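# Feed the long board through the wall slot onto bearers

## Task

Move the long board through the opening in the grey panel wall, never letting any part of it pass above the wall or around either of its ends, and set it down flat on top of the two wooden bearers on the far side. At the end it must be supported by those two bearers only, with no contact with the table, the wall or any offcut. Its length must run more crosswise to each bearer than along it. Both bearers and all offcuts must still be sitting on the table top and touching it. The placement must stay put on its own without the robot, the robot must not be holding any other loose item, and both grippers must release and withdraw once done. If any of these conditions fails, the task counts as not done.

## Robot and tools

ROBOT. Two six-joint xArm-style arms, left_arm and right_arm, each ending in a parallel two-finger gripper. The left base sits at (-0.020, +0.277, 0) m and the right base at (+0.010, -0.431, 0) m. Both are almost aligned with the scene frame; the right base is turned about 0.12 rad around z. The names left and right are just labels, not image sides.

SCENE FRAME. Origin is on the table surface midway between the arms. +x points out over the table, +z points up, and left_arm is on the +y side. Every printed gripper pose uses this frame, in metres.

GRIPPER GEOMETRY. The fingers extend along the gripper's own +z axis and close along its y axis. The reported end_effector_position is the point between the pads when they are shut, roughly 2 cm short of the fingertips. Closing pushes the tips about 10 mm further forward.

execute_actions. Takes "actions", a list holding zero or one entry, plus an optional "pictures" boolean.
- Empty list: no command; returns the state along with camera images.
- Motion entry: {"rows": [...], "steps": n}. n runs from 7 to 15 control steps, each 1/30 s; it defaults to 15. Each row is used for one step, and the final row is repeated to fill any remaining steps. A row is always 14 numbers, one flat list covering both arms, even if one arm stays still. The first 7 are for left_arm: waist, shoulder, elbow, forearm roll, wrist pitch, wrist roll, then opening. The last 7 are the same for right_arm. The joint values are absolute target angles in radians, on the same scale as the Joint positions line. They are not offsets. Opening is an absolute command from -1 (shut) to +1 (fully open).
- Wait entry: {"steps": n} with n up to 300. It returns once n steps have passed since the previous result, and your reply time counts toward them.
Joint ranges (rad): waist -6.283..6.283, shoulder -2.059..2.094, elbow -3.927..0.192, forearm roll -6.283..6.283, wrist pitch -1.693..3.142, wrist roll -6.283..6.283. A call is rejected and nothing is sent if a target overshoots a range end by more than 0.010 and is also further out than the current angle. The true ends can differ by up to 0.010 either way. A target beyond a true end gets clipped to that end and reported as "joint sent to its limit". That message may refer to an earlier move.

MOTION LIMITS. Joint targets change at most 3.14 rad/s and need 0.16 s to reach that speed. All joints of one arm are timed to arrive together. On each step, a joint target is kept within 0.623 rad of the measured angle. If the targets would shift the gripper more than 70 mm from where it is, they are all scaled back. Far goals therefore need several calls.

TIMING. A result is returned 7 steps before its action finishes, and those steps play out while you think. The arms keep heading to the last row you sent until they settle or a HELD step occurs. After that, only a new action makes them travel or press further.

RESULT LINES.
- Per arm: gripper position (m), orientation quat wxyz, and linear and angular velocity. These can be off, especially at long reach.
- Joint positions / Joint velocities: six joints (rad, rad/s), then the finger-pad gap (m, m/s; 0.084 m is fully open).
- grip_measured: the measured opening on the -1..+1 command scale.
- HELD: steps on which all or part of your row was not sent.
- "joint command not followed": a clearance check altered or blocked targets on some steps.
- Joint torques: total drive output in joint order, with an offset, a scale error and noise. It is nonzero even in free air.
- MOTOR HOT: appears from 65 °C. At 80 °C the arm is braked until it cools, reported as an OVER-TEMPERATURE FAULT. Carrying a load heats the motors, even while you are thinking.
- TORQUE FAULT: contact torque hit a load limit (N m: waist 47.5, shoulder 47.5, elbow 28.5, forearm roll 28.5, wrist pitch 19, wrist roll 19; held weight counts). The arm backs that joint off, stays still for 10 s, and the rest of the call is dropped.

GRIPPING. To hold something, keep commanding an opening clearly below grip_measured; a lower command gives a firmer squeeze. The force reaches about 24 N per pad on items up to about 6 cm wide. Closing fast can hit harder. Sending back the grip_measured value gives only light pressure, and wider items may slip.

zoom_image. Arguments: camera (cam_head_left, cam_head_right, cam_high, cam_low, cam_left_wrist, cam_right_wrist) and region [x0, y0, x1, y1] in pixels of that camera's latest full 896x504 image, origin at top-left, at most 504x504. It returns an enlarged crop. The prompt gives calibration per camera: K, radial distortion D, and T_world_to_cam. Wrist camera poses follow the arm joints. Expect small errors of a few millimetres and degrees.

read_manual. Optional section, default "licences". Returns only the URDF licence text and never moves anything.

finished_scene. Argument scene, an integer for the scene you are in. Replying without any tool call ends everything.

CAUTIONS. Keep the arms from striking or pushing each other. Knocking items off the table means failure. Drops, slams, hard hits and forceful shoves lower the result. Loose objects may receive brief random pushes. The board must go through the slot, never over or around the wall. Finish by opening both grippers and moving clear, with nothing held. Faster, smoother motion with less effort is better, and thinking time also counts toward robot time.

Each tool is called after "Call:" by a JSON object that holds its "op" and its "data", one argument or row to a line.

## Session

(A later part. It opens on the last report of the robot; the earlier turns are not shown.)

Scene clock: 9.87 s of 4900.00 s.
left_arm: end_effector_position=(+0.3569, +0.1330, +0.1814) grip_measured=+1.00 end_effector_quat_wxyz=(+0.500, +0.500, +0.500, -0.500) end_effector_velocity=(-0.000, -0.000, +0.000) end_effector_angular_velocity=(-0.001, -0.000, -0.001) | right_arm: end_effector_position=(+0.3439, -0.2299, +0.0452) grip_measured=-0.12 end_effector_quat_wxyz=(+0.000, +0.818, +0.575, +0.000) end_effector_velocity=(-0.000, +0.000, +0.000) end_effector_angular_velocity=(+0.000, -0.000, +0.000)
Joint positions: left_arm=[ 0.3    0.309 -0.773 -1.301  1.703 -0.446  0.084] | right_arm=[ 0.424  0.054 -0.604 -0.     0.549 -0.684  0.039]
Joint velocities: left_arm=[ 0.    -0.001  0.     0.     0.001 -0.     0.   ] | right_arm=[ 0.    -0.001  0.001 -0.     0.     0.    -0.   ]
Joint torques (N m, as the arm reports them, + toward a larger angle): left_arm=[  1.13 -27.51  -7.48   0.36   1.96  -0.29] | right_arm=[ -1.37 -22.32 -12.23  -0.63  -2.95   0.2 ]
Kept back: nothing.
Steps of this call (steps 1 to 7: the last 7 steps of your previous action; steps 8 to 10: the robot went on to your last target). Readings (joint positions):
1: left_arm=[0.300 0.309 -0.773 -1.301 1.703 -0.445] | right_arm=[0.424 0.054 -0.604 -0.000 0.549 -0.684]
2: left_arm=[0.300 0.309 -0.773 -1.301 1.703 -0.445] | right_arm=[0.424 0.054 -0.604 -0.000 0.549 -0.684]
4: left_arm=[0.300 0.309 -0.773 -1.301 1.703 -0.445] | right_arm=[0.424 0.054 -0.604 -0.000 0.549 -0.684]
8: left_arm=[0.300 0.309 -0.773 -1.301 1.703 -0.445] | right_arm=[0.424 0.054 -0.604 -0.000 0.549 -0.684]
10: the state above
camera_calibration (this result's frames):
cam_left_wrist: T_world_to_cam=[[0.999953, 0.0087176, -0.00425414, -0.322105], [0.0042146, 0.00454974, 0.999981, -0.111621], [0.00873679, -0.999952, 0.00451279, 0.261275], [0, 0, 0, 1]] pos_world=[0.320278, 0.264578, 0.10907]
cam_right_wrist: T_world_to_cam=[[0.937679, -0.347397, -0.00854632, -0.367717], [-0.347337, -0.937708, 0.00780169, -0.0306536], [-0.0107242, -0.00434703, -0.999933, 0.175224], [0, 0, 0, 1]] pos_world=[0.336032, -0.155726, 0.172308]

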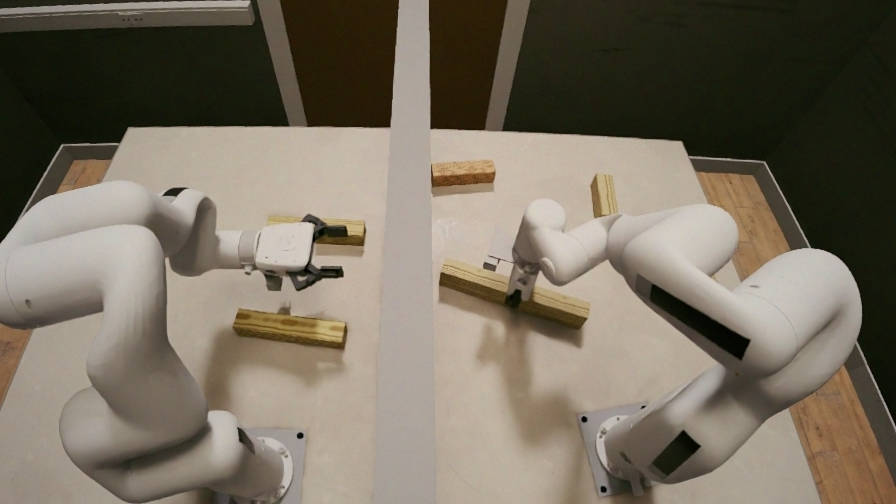

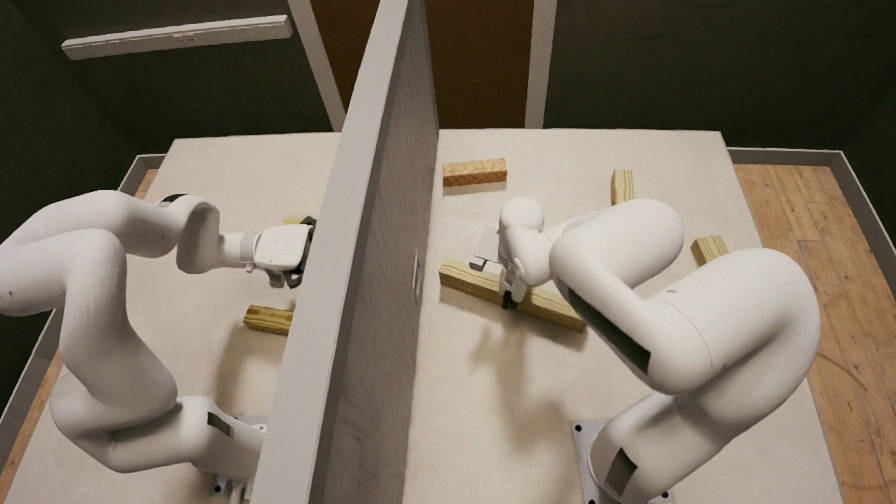

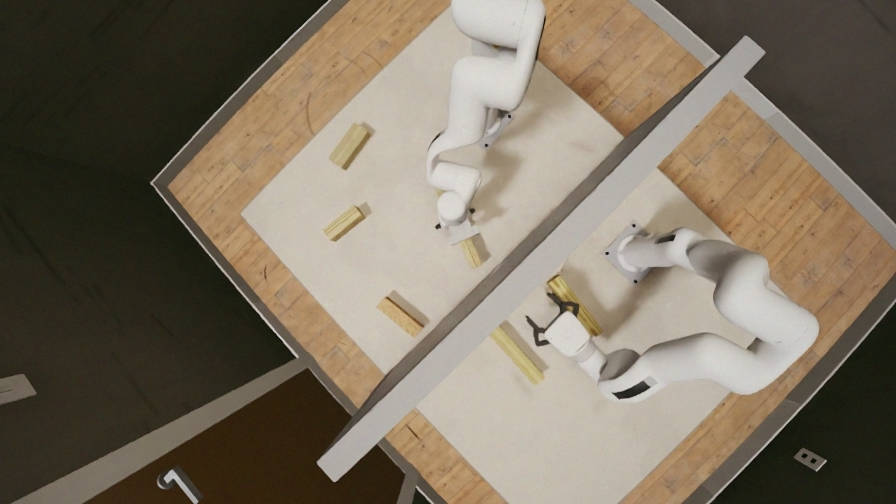

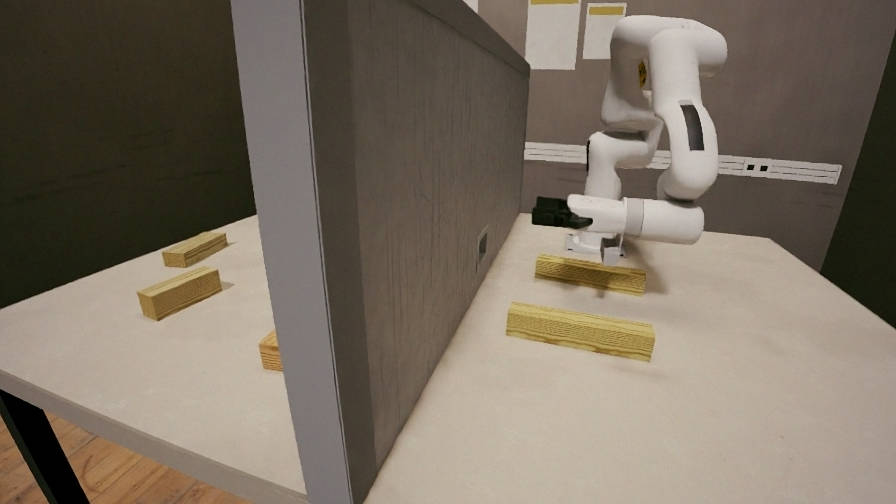

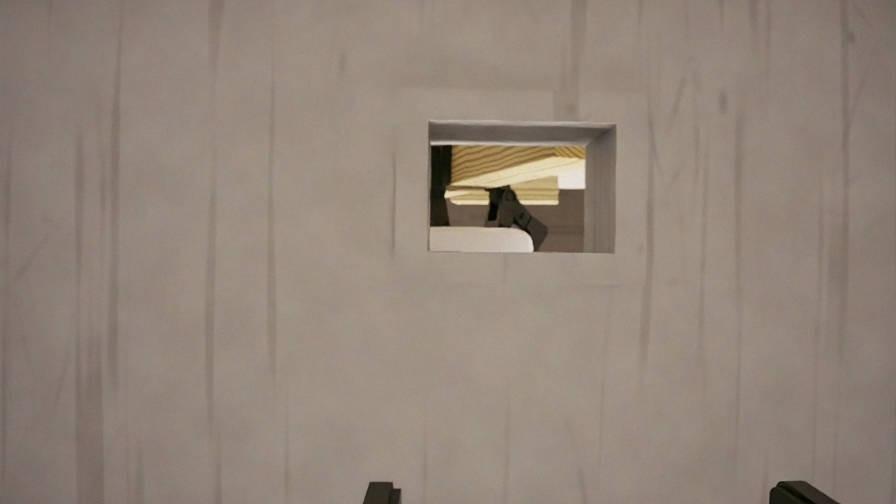

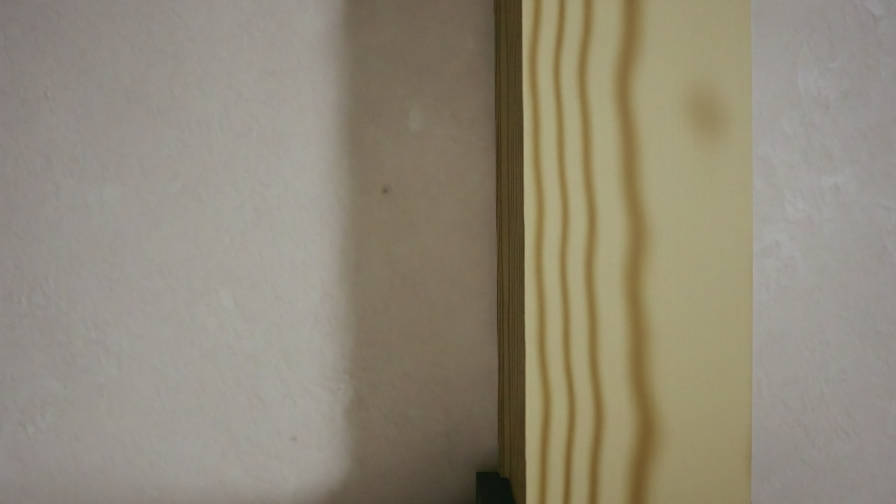

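Call:
{"op": "execute_actions", "data": {
  "actions": [
    {"rows": [[0.3,0.3093,-0.7728,-1.3008,1.7033,-0.4455,1,0.4237,0.03,-0.61,0,0.58,-0.684,-1],[0.3,0.3093,-0.7728,-1.3008,1.7033,-0.4455,1,0.4237,0.005,-0.617,0,0.612,-0.684,-1],[0.3,0.3093,-0.7728,-1.3008,1.7033,-0.4455,1,0.4237,-0.02,-0.624,0,0.644,-0.684,-1],[0.3,0.3093,-0.7728,-1.3008,1.7033,-0.4455,1,0.41,-0.045,-0.631,0,0.676,-0.684,-1],[0.3,0.3093,-0.7728,-1.3008,1.7033,-0.4455,1,0.39,-0.07,-0.638,0,0.708,-0.7,-1],[0.3,0.3093,-0.7728,-1.3008,1.7033,-0.4455,1,0.365,-0.09,-0.644,0,0.734,-0.74,-1],[0.3,0.3093,-0.7728,-1.3008,1.7033,-0.4455,1,0.34,-0.1125,-0.6498,0,0.7623,-0.8,-1],[0.3,0.3093,-0.7728,-1.3008,1.7033,-0.4455,1,0.315,-0.1125,-0.6498,0,0.7623,-0.86,-1],[0.3,0.3093,-0.7728,-1.3008,1.7033,-0.4455,1,0.29,-0.1125,-0.6498,0,0.7623,-0.92,-1],[0.3,0.3093,-0.7728,-1.3008,1.7033,-0.4455,1,0.265,-0.1125,-0.6498,0,0.7623,-0.98,-1],[0.3,0.3093,-0.7728,-1.3008,1.7033,-0.4455,1,0.24,-0.1125,-0.6498,0,0.7623,-1.04,-1],[0.3,0.3093,-0.7728,-1.3008,1.7033,-0.4455,1,0.215,-0.1125,-0.6498,0,0.7623,-1.1,-1],[0.3,0.3093,-0.7728,-1.3008,1.7033,-0.4455,1,0.195,-0.1125,-0.6498,0,0.7623,-1.16,-1],[0.3,0.3093,-0.7728,-1.3008,1.7033,-0.4455,1,0.182,-0.1125,-0.6498,0,0.7623,-1.22,-1],[0.3,0.3093,-0.7728,-1.3008,1.7033,-0.4455,1,0.182,-0.1125,-0.6498,0,0.7623,-1.28,-1]], "steps": 15}
  ]
}}

Call:
{"op": "execute_actions", "data": {
  "actions": [
    {"rows": [[0.3,0.3093,-0.7728,-1.3008,1.7033,-0.4455,1,0.182,-0.1125,-0.6498,0,0.7623,-1.34,-1],[0.3,0.3093,-0.7728,-1.3008,1.7033,-0.4455,1,0.182,-0.1125,-0.6498,0,0.7623,-1.4,-1],[0.3,0.3093,-0.7728,-1.3008,1.7033,-0.4455,1,0.182,-0.1125,-0.6498,0,0.7623,-1.46,-1],[0.3,0.3093,-0.7728,-1.3008,1.7033,-0.4455,1,0.182,-0.1125,-0.6498,0,0.7623,-1.52,-1],[0.3,0.3093,-0.7728,-1.3008,1.7033,-0.4455,1,0.182,-0.1125,-0.6498,0,0.7623,-1.5708,-1],[0.3,0.3093,-0.7728,-1.3008,1.7033,-0.4455,1,0.182,-0.1125,-0.6498,0,0.7623,-1.5708,-1],[0.3,0.3093,-0.7728,-1.3008,1.7033,-0.4455,1,0.182,-0.085,-0.6786,0,0.8055,-1.5708,-1],[0.3,0.3093,-0.7728,-1.3008,1.7033,-0.4455,1,0.182,-0.0573,-0.7073,0,0.8487,-1.5708,-1],[0.3,0.3093,-0.7728,-1.3008,1.7033,-0.4455,1,0.182,-0.0297,-0.7361,0,0.8919,-1.5708,-1],[0.3,0.3093,-0.7728,-1.3008,1.7033,-0.4455,1,0.182,-0.0022,-0.7649,0,0.935,-1.5708,-1],[0.3,0.3093,-0.7728,-1.3008,1.7033,-0.4455,1,0.182,0.0254,-0.7937,0,0.9782,-1.5708,-1],[0.3,0.3093,-0.7728,-1.3008,1.7033,-0.4455,1,0.182,0.053,-0.8224,0,1.0214,-1.5708,-1],[0.3,0.3093,-0.7728,-1.3008,1.7033,-0.4455,1,0.182,0.0806,-0.8512,0,1.0646,-1.5708,-1],[0.3,0.3093,-0.7728,-1.3008,1.7033,-0.4455,1,0.182,0.1082,-0.88,0,1.1078,-1.5708,-1],[0.3,0.3093,-0.7728,-1.3008,1.7033,-0.4455,1,0.182,0.1358,-0.9087,0,1.151,-1.5708,-1]], "steps": 15}
  ]
}}

Call:
{"op": "execute_actions", "data": {
  "actions": [
    {"rows": [[0.3,0.3093,-0.7728,-1.3008,1.7033,-0.4455,1,0.182,0.1634,-0.9375,0,1.1942,-1.5708,-1],[0.3,0.3093,-0.7728,-1.3008,1.7033,-0.4455,1,0.182,0.1909,-0.9663,0,1.2373,-1.5708,-1],[0.3,0.3093,-0.7728,-1.3008,1.7033,-0.4455,1,0.182,0.2185,-0.995,0,1.2805,-1.5708,-1],[0.3,0.3093,-0.7728,-1.3008,1.7033,-0.4455,1,0.182,0.2461,-1.0238,0,1.3237,-1.5708,-1],[0.3,0.3093,-0.7728,-1.3008,1.7033,-0.4455,1,0.182,0.2737,-1.0526,0,1.3669,-1.5708,-1],[0.3,0.3093,-0.7728,-1.3008,1.7033,-0.4455,1,0.182,0.3013,-1.0814,0,1.4101,-1.5708,-1],[0.3,0.3093,-0.7728,-1.3008,1.7033,-0.4455,1,0.182,0.3289,-1.1101,0,1.4533,-1.5708,-1],[0.3,0.3093,-0.7728,-1.3008,1.7033,-0.4455,1,0.182,0.3564,-1.1389,0,1.4964,-1.5708,-1],[0.3,0.3093,-0.7728,-1.3008,1.7033,-0.4455,1,0.182,0.384,-1.1677,0,1.5396,-1.5708,-1],[0.3,0.3093,-0.7728,-1.3008,1.7033,-0.4455,1,0.182,0.4116,-1.1964,0,1.5828,-1.5708,-1],[0.3,0.3093,-0.7728,-1.3008,1.7033,-0.4455,1,0.182,0.4392,-1.2252,0,1.626,-1.5708,-1]], "steps": 15}
  ]
}}

Call:
{"op": "execute_actions", "data": {
  "actions": [
    {"rows": [[0.3,0.3093,-0.7728,-1.3008,1.7033,-0.4455,1,0.182,0.4477,-1.2241,0,1.6164,-1.5708,-1],[0.3,0.3093,-0.7728,-1.3008,1.7033,-0.4455,1,0.182,0.4563,-1.223,0,1.6067,-1.5708,-1],[0.3,0.3093,-0.7728,-1.3008,1.7033,-0.4455,1,0.182,0.4648,-1.2219,0,1.5971,-1.5708,-1],[0.3,0.3093,-0.7728,-1.3008,1.7033,-0.4455,1,0.182,0.4734,-1.2208,0,1.5874,-1.5708,-1],[0.3,0.3093,-0.7728,-1.3008,1.7033,-0.4455,1,0.182,0.4819,-1.2197,0,1.5778,-1.5708,-1],[0.3,0.3093,-0.7728,-1.3008,1.7033,-0.4455,1,0.182,0.4904,-1.2186,0,1.5682,-1.5708,-1],[0.3,0.3093,-0.7728,-1.3008,1.7033,-0.4455,1,0.182,0.499,-1.2175,0,1.5585,-1.5708,-1],[0.3,0.3093,-0.7728,-1.3008,1.7033,-0.4455,1,0.182,0.5075,-1.2164,0,1.5489,-1.5708,-1],[0.3,0.3093,-0.7728,-1.3008,1.7033,-0.4455,1,0.182,0.516,-1.2153,0,1.5393,-1.5708,-1]], "steps": 15}
  ]
}}

Call:
{"op": "execute_actions", "data": {
  "actions": [
    {"steps": 18}
  ],
  "pictures": true
}}

Scene clock: 12.73 s of 4900.00 s.
left_arm: end_effector_position=(+0.3569, +0.1330, +0.1814) grip_measured=+1.00 end_effector_quat_wxyz=(+0.500, +0.500, +0.500, -0.500) end_effector_velocity=(+0.000, +0.000, -0.000) end_effector_angular_velocity=(+0.000, -0.000, +0.000) | right_arm: end_effector_position=(+0.3486, -0.2376, +0.0794) grip_measured=-0.12 end_effector_quat_wxyz=(-0.000, +0.819, +0.574, -0.002) end_effector_velocity=(+0.117, -0.120, +0.273) end_effector_angular_velocity=(+0.068, -0.113, +0.149)
Joint positions: left_arm=[ 0.3    0.309 -0.773 -1.301  1.703 -0.445  0.084] | right_arm=[ 0.401 -0.036 -0.627  0.     0.668 -0.703  0.039]
Joint velocities: left_arm=[ 0.     0.001 -0.    -0.    -0.     0.001 -0.   ] | right_arm=[-0.417 -0.64  -0.224  0.     0.733 -0.566  0.   ]
Joint torques (N m, as the arm reports them, + toward a larger angle): left_arm=[  1.04 -27.56  -7.54   0.19   1.77  -0.29] | right_arm=[ -3.39 -23.25 -14.25  -0.77  -3.47  -0.52]
Steps of this call (steps 1 to 15: the robot went on to your last target; steps 16 to 78: nothing new was sent; steps 79 to 86: the first 8 steps of this action). Readings (joint positions):
79: left_arm=[0.300 0.309 -0.773 -1.301 1.703 -0.446] | right_arm=[0.424 0.054 -0.604 -0.000 0.549 -0.684]
80: left_arm=[0.300 0.309 -0.773 -1.301 1.703 -0.446] | right_arm=[0.424 0.053 -0.604 0.000 0.553 -0.684]
82: left_arm=[0.300 0.309 -0.773 -1.301 1.703 -0.446] | right_arm=[0.424 0.038 -0.605 0.000 0.577 -0.684]
86: the state above

Scene clock: 13.23 s of 4900.00 s.
left_arm: end_effector_position=(+0.3569, +0.1330, +0.1814) grip_measured=+1.00 end_effector_quat_wxyz=(+0.500, +0.500, +0.500, -0.500) end_effector_velocity=(+0.000, +0.000, -0.000) end_effector_angular_velocity=(+0.001, -0.001, +0.001) | right_arm: end_effector_position=(+0.3813, -0.3145, +0.1094) grip_measured=-0.12 end_effector_quat_wxyz=(-0.001, +0.643, +0.766, -0.001) end_effector_velocity=(+0.003, -0.017, +0.000) end_effector_angular_velocity=(-0.013, +0.053, +1.369)
Joint positions: left_arm=[ 0.3    0.309 -0.773 -1.301  1.703 -0.445  0.084] | right_arm=[ 0.186 -0.111 -0.65  -0.     0.763 -1.441  0.039]
Joint velocities: left_arm=[ 0.    -0.001  0.    -0.    -0.001  0.001 -0.   ] | right_arm=[-0.044  0.028 -0.044  0.     0.071 -1.413  0.   ]
Joint torques (N m, as the arm reports them, + toward a larger angle): left_arm=[  1.26 -27.58  -7.6    0.22   1.94  -0.26] | right_arm=[ -1.27 -20.51 -16.16  -0.62  -2.47   1.09]
Steps of this call (steps 1 to 7: the last 7 steps of your previous action; steps 8 to 15: the first 8 steps of this action). Readings (joint positions):
8: left_arm=[0.300 0.309 -0.773 -1.301 1.703 -0.446] | right_arm=[0.243 -0.108 -0.648 -0.000 0.757 -1.045]
9: left_arm=[0.300 0.309 -0.773 -1.301 1.703 -0.445] | right_arm=[0.226 -0.109 -0.648 -0.000 0.759 -1.101]
11: left_arm=[0.300 0.309 -0.773 -1.301 1.703 -0.445] | right_arm=[0.202 -0.110 -0.648 -0.000 0.761 -1.216]
15: the state above

Scene clock: 13.73 s of 4900.00 s.
left_arm: end_effector_position=(+0.3569, +0.1330, +0.1814) grip_measured=+1.00 end_effector_quat_wxyz=(+0.500, +0.500, +0.500, -0.500) end_effector_velocity=(-0.000, -0.000, +0.000) end_effector_angular_velocity=(-0.001, +0.000, -0.000) | right_arm: end_effector_position=(+0.3477, -0.3264, +0.0860) grip_measured=-0.12 end_effector_quat_wxyz=(-0.151, +0.574, +0.779, -0.204) end_effector_velocity=(-0.091, -0.029, -0.013) end_effector_angular_velocity=(-0.367, +1.192, +0.003)
Joint positions: left_arm=[ 0.3    0.309 -0.773 -1.301  1.703 -0.445  0.084] | right_arm=[ 0.182  0.226 -1.002  0.     1.29  -1.57   0.039]
Joint velocities: left_arm=[ 0.     0.001  0.    -0.     0.001  0.     0.   ] | right_arm=[-0.001  0.82  -0.854  0.     1.282 -0.004  0.   ]
Joint torques (N m, as the arm reports them, + toward a larger angle): left_arm=[  1.05 -27.67  -7.54   0.1    1.93  -0.26] | right_arm=[ -1.05 -30.84 -13.74  -0.61  -1.1    0.3 ]
Steps of this call (steps 1 to 7: the last 7 steps of your previous action; steps 8 to 15: the first 8 steps of this action). Readings (joint positions):
8: left_arm=[0.300 0.309 -0.773 -1.301 1.703 -0.445] | right_arm=[0.183 0.037 -0.805 0.000 0.995 -1.566]
9: left_arm=[0.300 0.309 -0.773 -1.301 1.703 -0.446] | right_arm=[0.182 0.063 -0.833 0.000 1.036 -1.568]
11: left_arm=[0.300 0.309 -0.773 -1.301 1.703 -0.446] | right_arm=[0.182 0.117 -0.888 0.000 1.120 -1.569]
15: the state above

Scene clock: 14.23 s of 4900.00 s.
left_arm: end_effector_position=(+0.3569, +0.1330, +0.1814) grip_measured=+1.00 end_effector_quat_wxyz=(+0.500, +0.500, +0.500, -0.500) end_effector_velocity=(-0.000, -0.000, +0.000) end_effector_angular_velocity=(-0.003, +0.000, -0.001) | right_arm: end_effector_position=(+0.3259, -0.3332, +0.0724) grip_measured=-0.12 end_effector_quat_wxyz=(-0.241, +0.542, +0.736, -0.327) end_effector_velocity=(-0.008, -0.002, -0.122) end_effector_angular_velocity=(-0.012, +0.044, +0.002)
Joint positions: left_arm=[ 0.3    0.309 -0.773 -1.301  1.703 -0.446  0.084] | right_arm=[ 0.182  0.473 -1.22   0.     1.584 -1.571  0.039]
Joint velocities: left_arm=[ 0.     0.     0.    -0.     0.003  0.    -0.   ] | right_arm=[ 0.001  0.257  0.03   0.    -0.241 -0.002  0.   ]
Joint torques (N m, as the arm reports them, + toward a larger angle): left_arm=[  1.33 -27.53  -7.37   0.32   1.79  -0.2 ] | right_arm=[ -1.29 -35.05 -12.79  -0.78   0.44   0.18]
Steps of this call (steps 1 to 7: the last 7 steps of your previous action; steps 8 to 15: the first 8 steps of this action). Readings (joint positions):
8: left_arm=[0.300 0.309 -0.773 -1.301 1.703 -0.446] | right_arm=[0.182 0.419 -1.201 -0.000 1.589 -1.571]
9: left_arm=[0.300 0.309 -0.773 -1.301 1.703 -0.446] | right_arm=[0.182 0.428 -1.210 -0.000 1.601 -1.571]
11: left_arm=[0.300 0.309 -0.773 -1.301 1.703 -0.446] | right_arm=[0.182 0.441 -1.219 -0.000 1.607 -1.571]
15: the state above

Scene clock: 14.83 s of 4900.00 s.
left_arm: end_effector_position=(+0.3569, +0.1330, +0.1814) grip_measured=+1.00 end_effector_quat_wxyz=(+0.500, +0.500, +0.500, -0.500) end_effector_velocity=(+0.000, +0.000, +0.000) end_effector_angular_velocity=(-0.001, +0.000, +0.000) | right_arm: end_effector_position=(+0.3253, -0.3334, +0.0515) grip_measured=-0.12 end_effector_quat_wxyz=(-0.242, +0.542, +0.735, -0.328) end_effector_velocity=(-0.000, -0.000, -0.001) end_effector_angular_velocity=(-0.001, +0.002, -0.001)
Joint positions: left_arm=[ 0.3    0.309 -0.773 -1.301  1.703 -0.445  0.084] | right_arm=[ 0.182  0.516 -1.215 -0.     1.539 -1.571  0.039]
Joint velocities: left_arm=[ 0.     0.    -0.    -0.     0.001 -0.    -0.   ] | right_arm=[-0.001  0.003  0.    -0.    -0.001  0.001 -0.   ]
Joint torques (N m, as the arm reports them, + toward a larger angle): left_arm=[  0.94 -27.58  -7.51   0.33   1.91  -0.21] | right_arm=[ -1.22 -35.79 -12.46  -0.69   0.8    0.2 ]
Kept back: nothing.
Steps of this call (steps 1 to 7: the last 7 steps of your previous action; steps 8 to 18: the robot went on to your last target). Readings (joint positions):
1: left_arm=[0.300 0.309 -0.773 -1.301 1.703 -0.446] | right_arm=[0.182 0.481 -1.219 0.000 1.575 -1.571]
2: left_arm=[0.300 0.309 -0.773 -1.301 1.703 -0.445] | right_arm=[0.182 0.490 -1.218 0.000 1.567 -1.571]
4: left_arm=[0.300 0.309 -0.773 -1.301 1.703 -0.446] | right_arm=[0.182 0.504 -1.215 0.000 1.552 -1.571]
8: left_arm=[0.300 0.309 -0.773 -1.301 1.703 -0.446] | right_arm=[0.182 0.514 -1.215 0.000 1.542 -1.571]
18: the state above
camera_calibration (this result's frames):
cam_left_wrist: T_world_to_cam=[[0.999953, 0.00871763, -0.00425411, -0.322105], [0.00421457, 0.00454977, 0.999981, -0.111621], [0.00873682, -0.999952, 0.00451281, 0.261275], [0, 0, 0, 1]] pos_world=[0.320278, 0.264578, 0.10907]
cam_right_wrist: T_world_to_cam=[[0.63443, 0.18587, -0.7503, -0.0714856], [0.295372, -0.955292, 0.0131043, -0.349434], [-0.71432, -0.229931, -0.660967, 0.317047], [0, 0, 0, 1]] pos_world=[0.375038, -0.247626, 0.160501]

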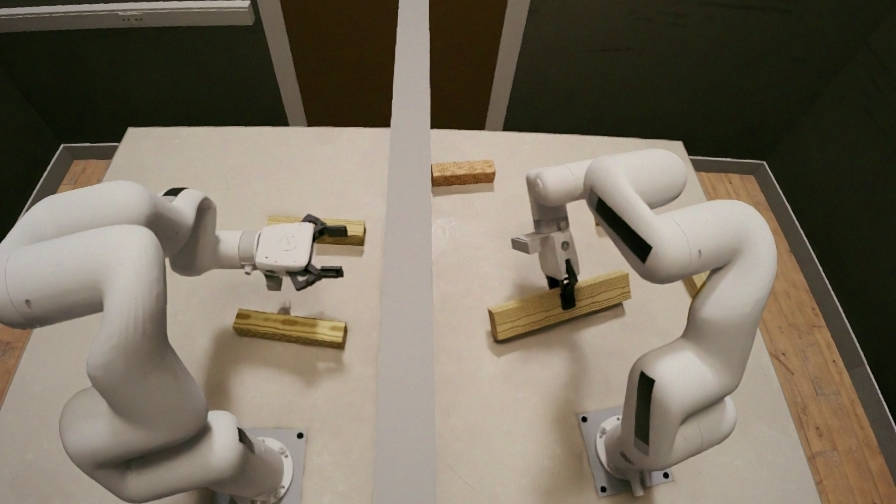

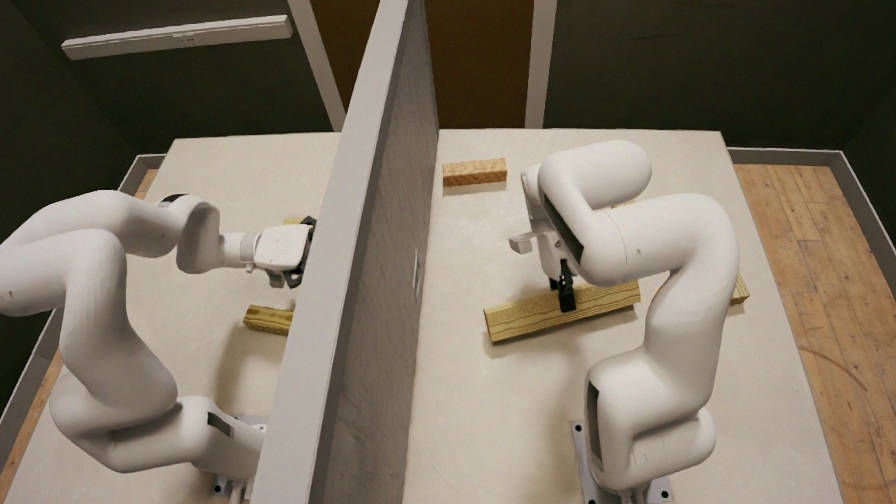

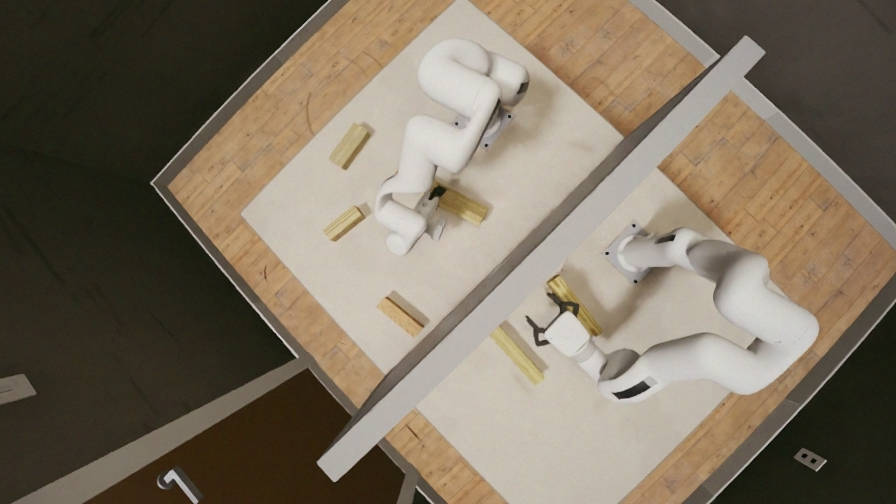

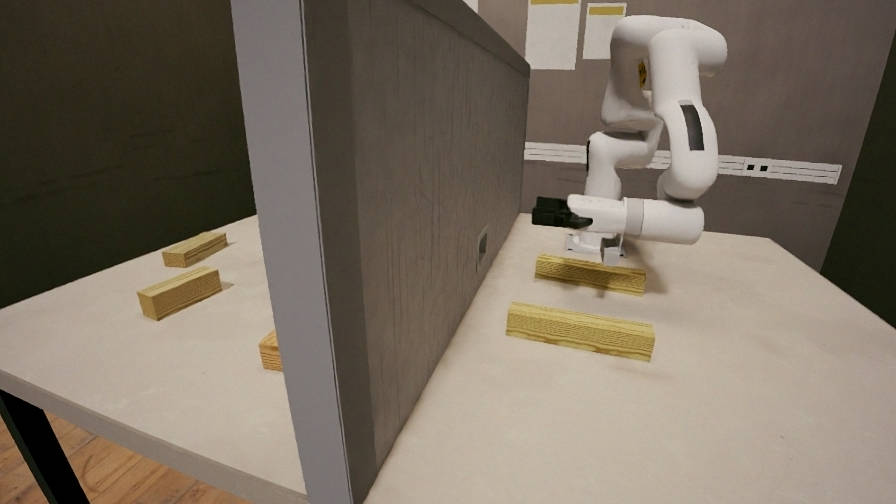

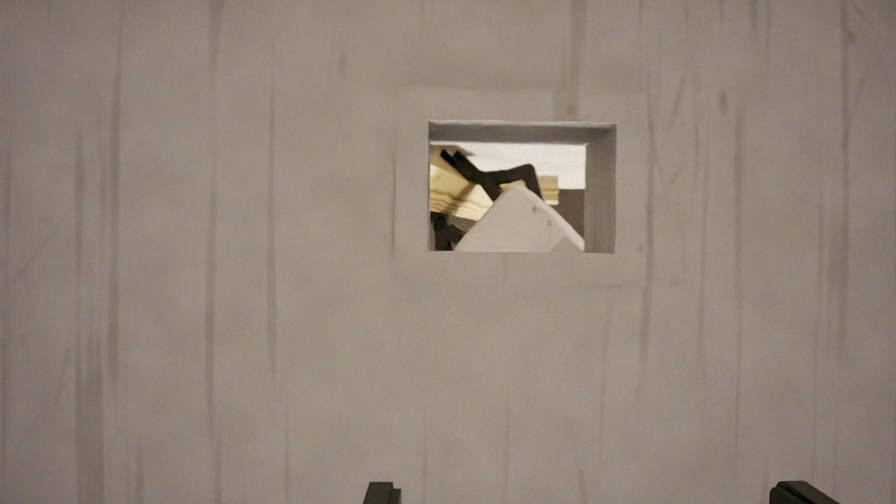

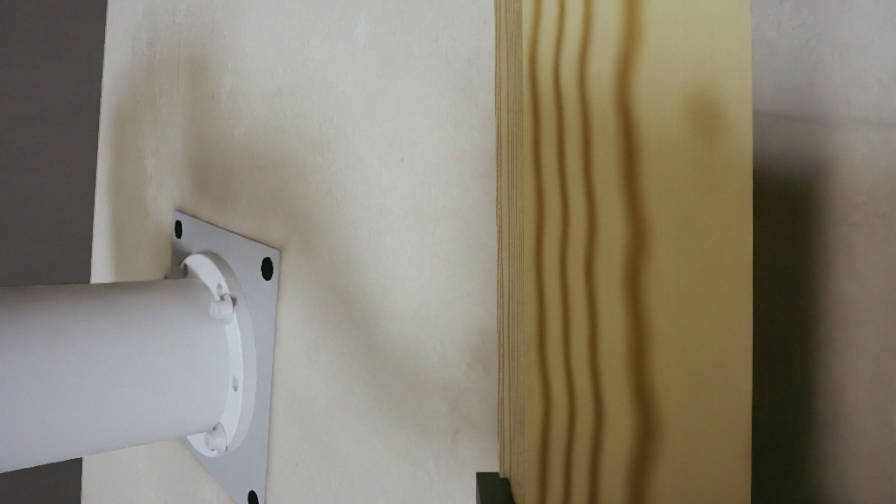

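Call:
{"op": "execute_actions", "data": {
  "actions": []
}}

Scene clock: 15.83 s of 4900.00 s.
left_arm: end_effector_position=(+0.3569, +0.1330, +0.1814) grip_measured=+1.00 end_effector_quat_wxyz=(+0.500, +0.500, +0.500, -0.500) end_effector_velocity=(+0.000, -0.000, +0.000) end_effector_angular_velocity=(+0.000, -0.000, +0.000) | right_arm: end_effector_position=(+0.3252, -0.3335, +0.0514) grip_measured=-0.12 end_effector_quat_wxyz=(-0.242, +0.542, +0.735, -0.328) end_effector_velocity=(+0.000, -0.000, +0.000) end_effector_angular_velocity=(+0.001, -0.000, +0.001)
Joint positions: left_arm=[ 0.3    0.309 -0.773 -1.301  1.703 -0.446  0.084] | right_arm=[ 0.182  0.516 -1.215 -0.     1.539 -1.571  0.039]
Joint velocities: left_arm=[-0. -0. -0. -0. -0.  0.  0.] | right_arm=[-0.    -0.001 -0.    -0.     0.    -0.001 -0.   ]
Joint torques (N m, as the arm reports them, + toward a larger angle): left_arm=[  1.07 -27.71  -7.64   0.29   1.83  -0.24] | right_arm=[ -1.05 -35.86 -12.42  -0.58   0.81   0.2 ]
Kept back: nothing.
Steps of this call (steps 1 to 15: the robot went on to your last target; steps 16 to 30: nothing new was sent). Readings (joint positions):
1: left_arm=[0.300 0.309 -0.773 -1.301 1.703 -0.445] | right_arm=[0.182 0.516 -1.215 -0.000 1.539 -1.571]
2: left_arm=[0.300 0.309 -0.773 -1.301 1.703 -0.445] | right_arm=[0.182 0.516 -1.215 -0.000 1.539 -1.571]
4: left_arm=[0.300 0.309 -0.773 -1.301 1.703 -0.446] | right_arm=[0.182 0.516 -1.215 -0.000 1.539 -1.571]
8: left_arm=[0.300 0.309 -0.773 -1.301 1.703 -0.446] | right_arm=[0.182 0.516 -1.215 -0.000 1.539 -1.571]
30: the state above
All arms were judged still, so your last target was given up. Only a new action makes them travel on or press farther. Fingers that are still opening or closing keep moving.
camera_calibration (this result's frames):
cam_left_wrist: T_world_to_cam=[[0.999953, 0.00871759, -0.00425426, -0.322105], [0.00421471, 0.00454978, 0.999981, -0.111621], [0.00873678, -0.999952, 0.00451283, 0.261275], [0, 0, 0, 1]] pos_world=[0.320278, 0.264578, 0.10907]
cam_right_wrist: T_world_to_cam=[[0.634179, 0.18579, -0.750533, -0.071454], [0.295373, -0.955292, 0.0131049, -0.349433], [-0.714543, -0.229998, -0.660703, 0.316924], [0, 0, 0, 1]] pos_world=[0.374984, -0.247643, 0.160343]

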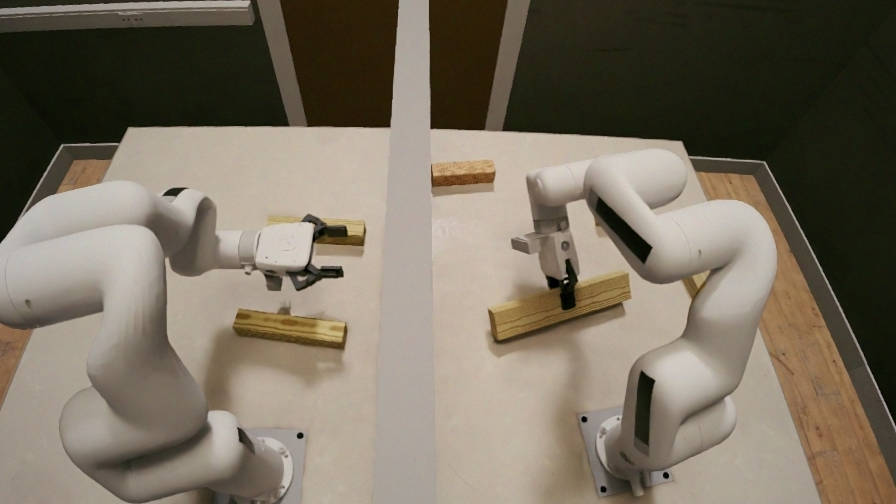

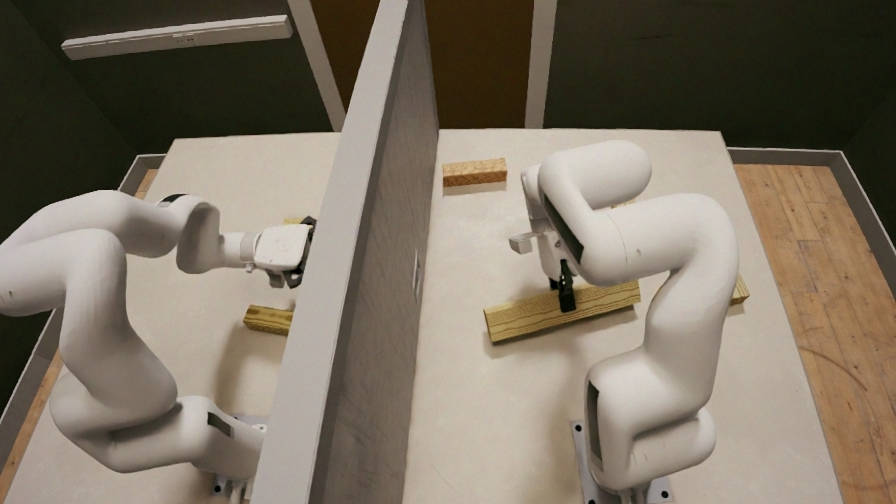

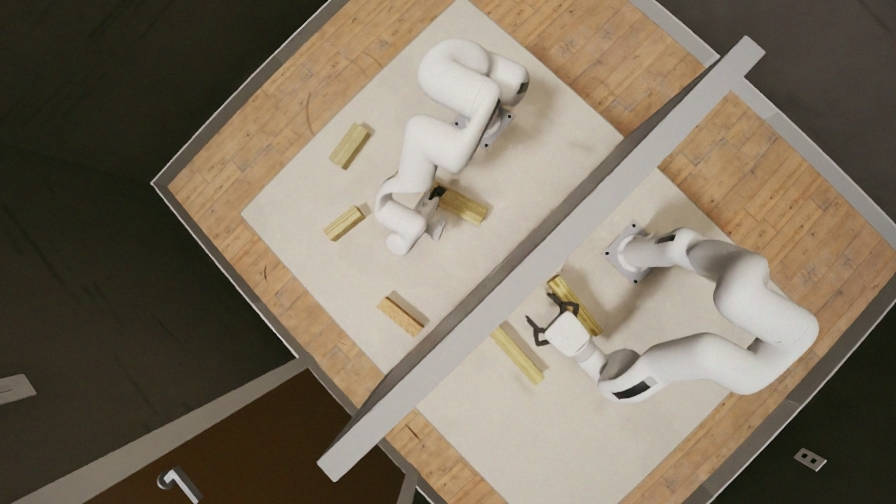

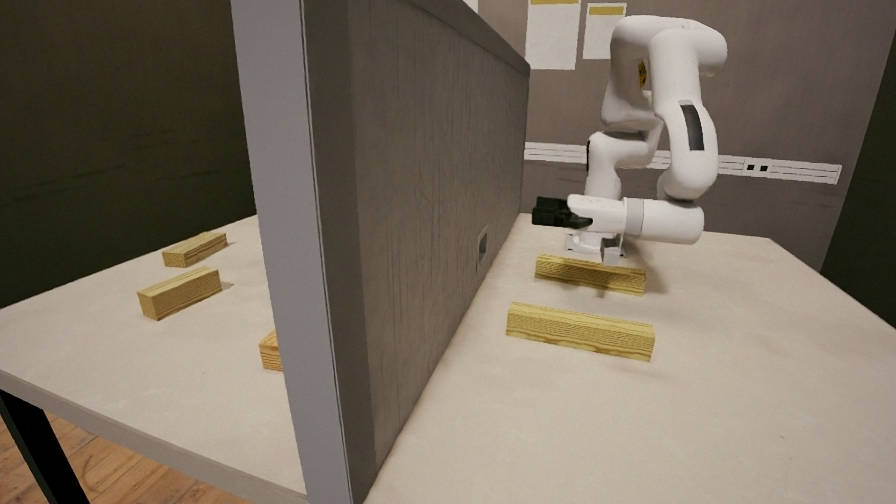

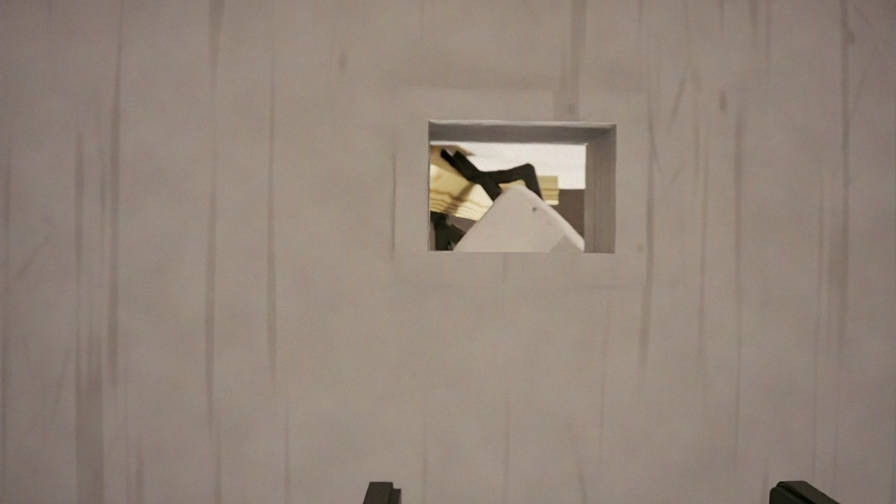

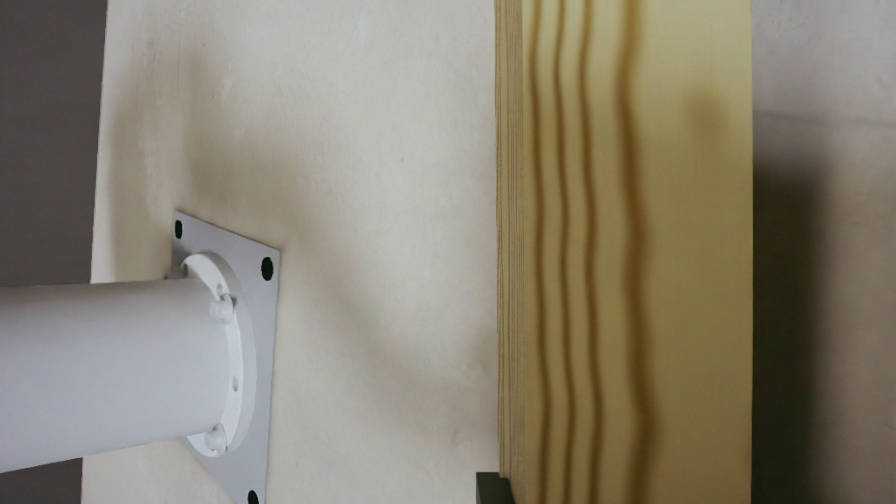

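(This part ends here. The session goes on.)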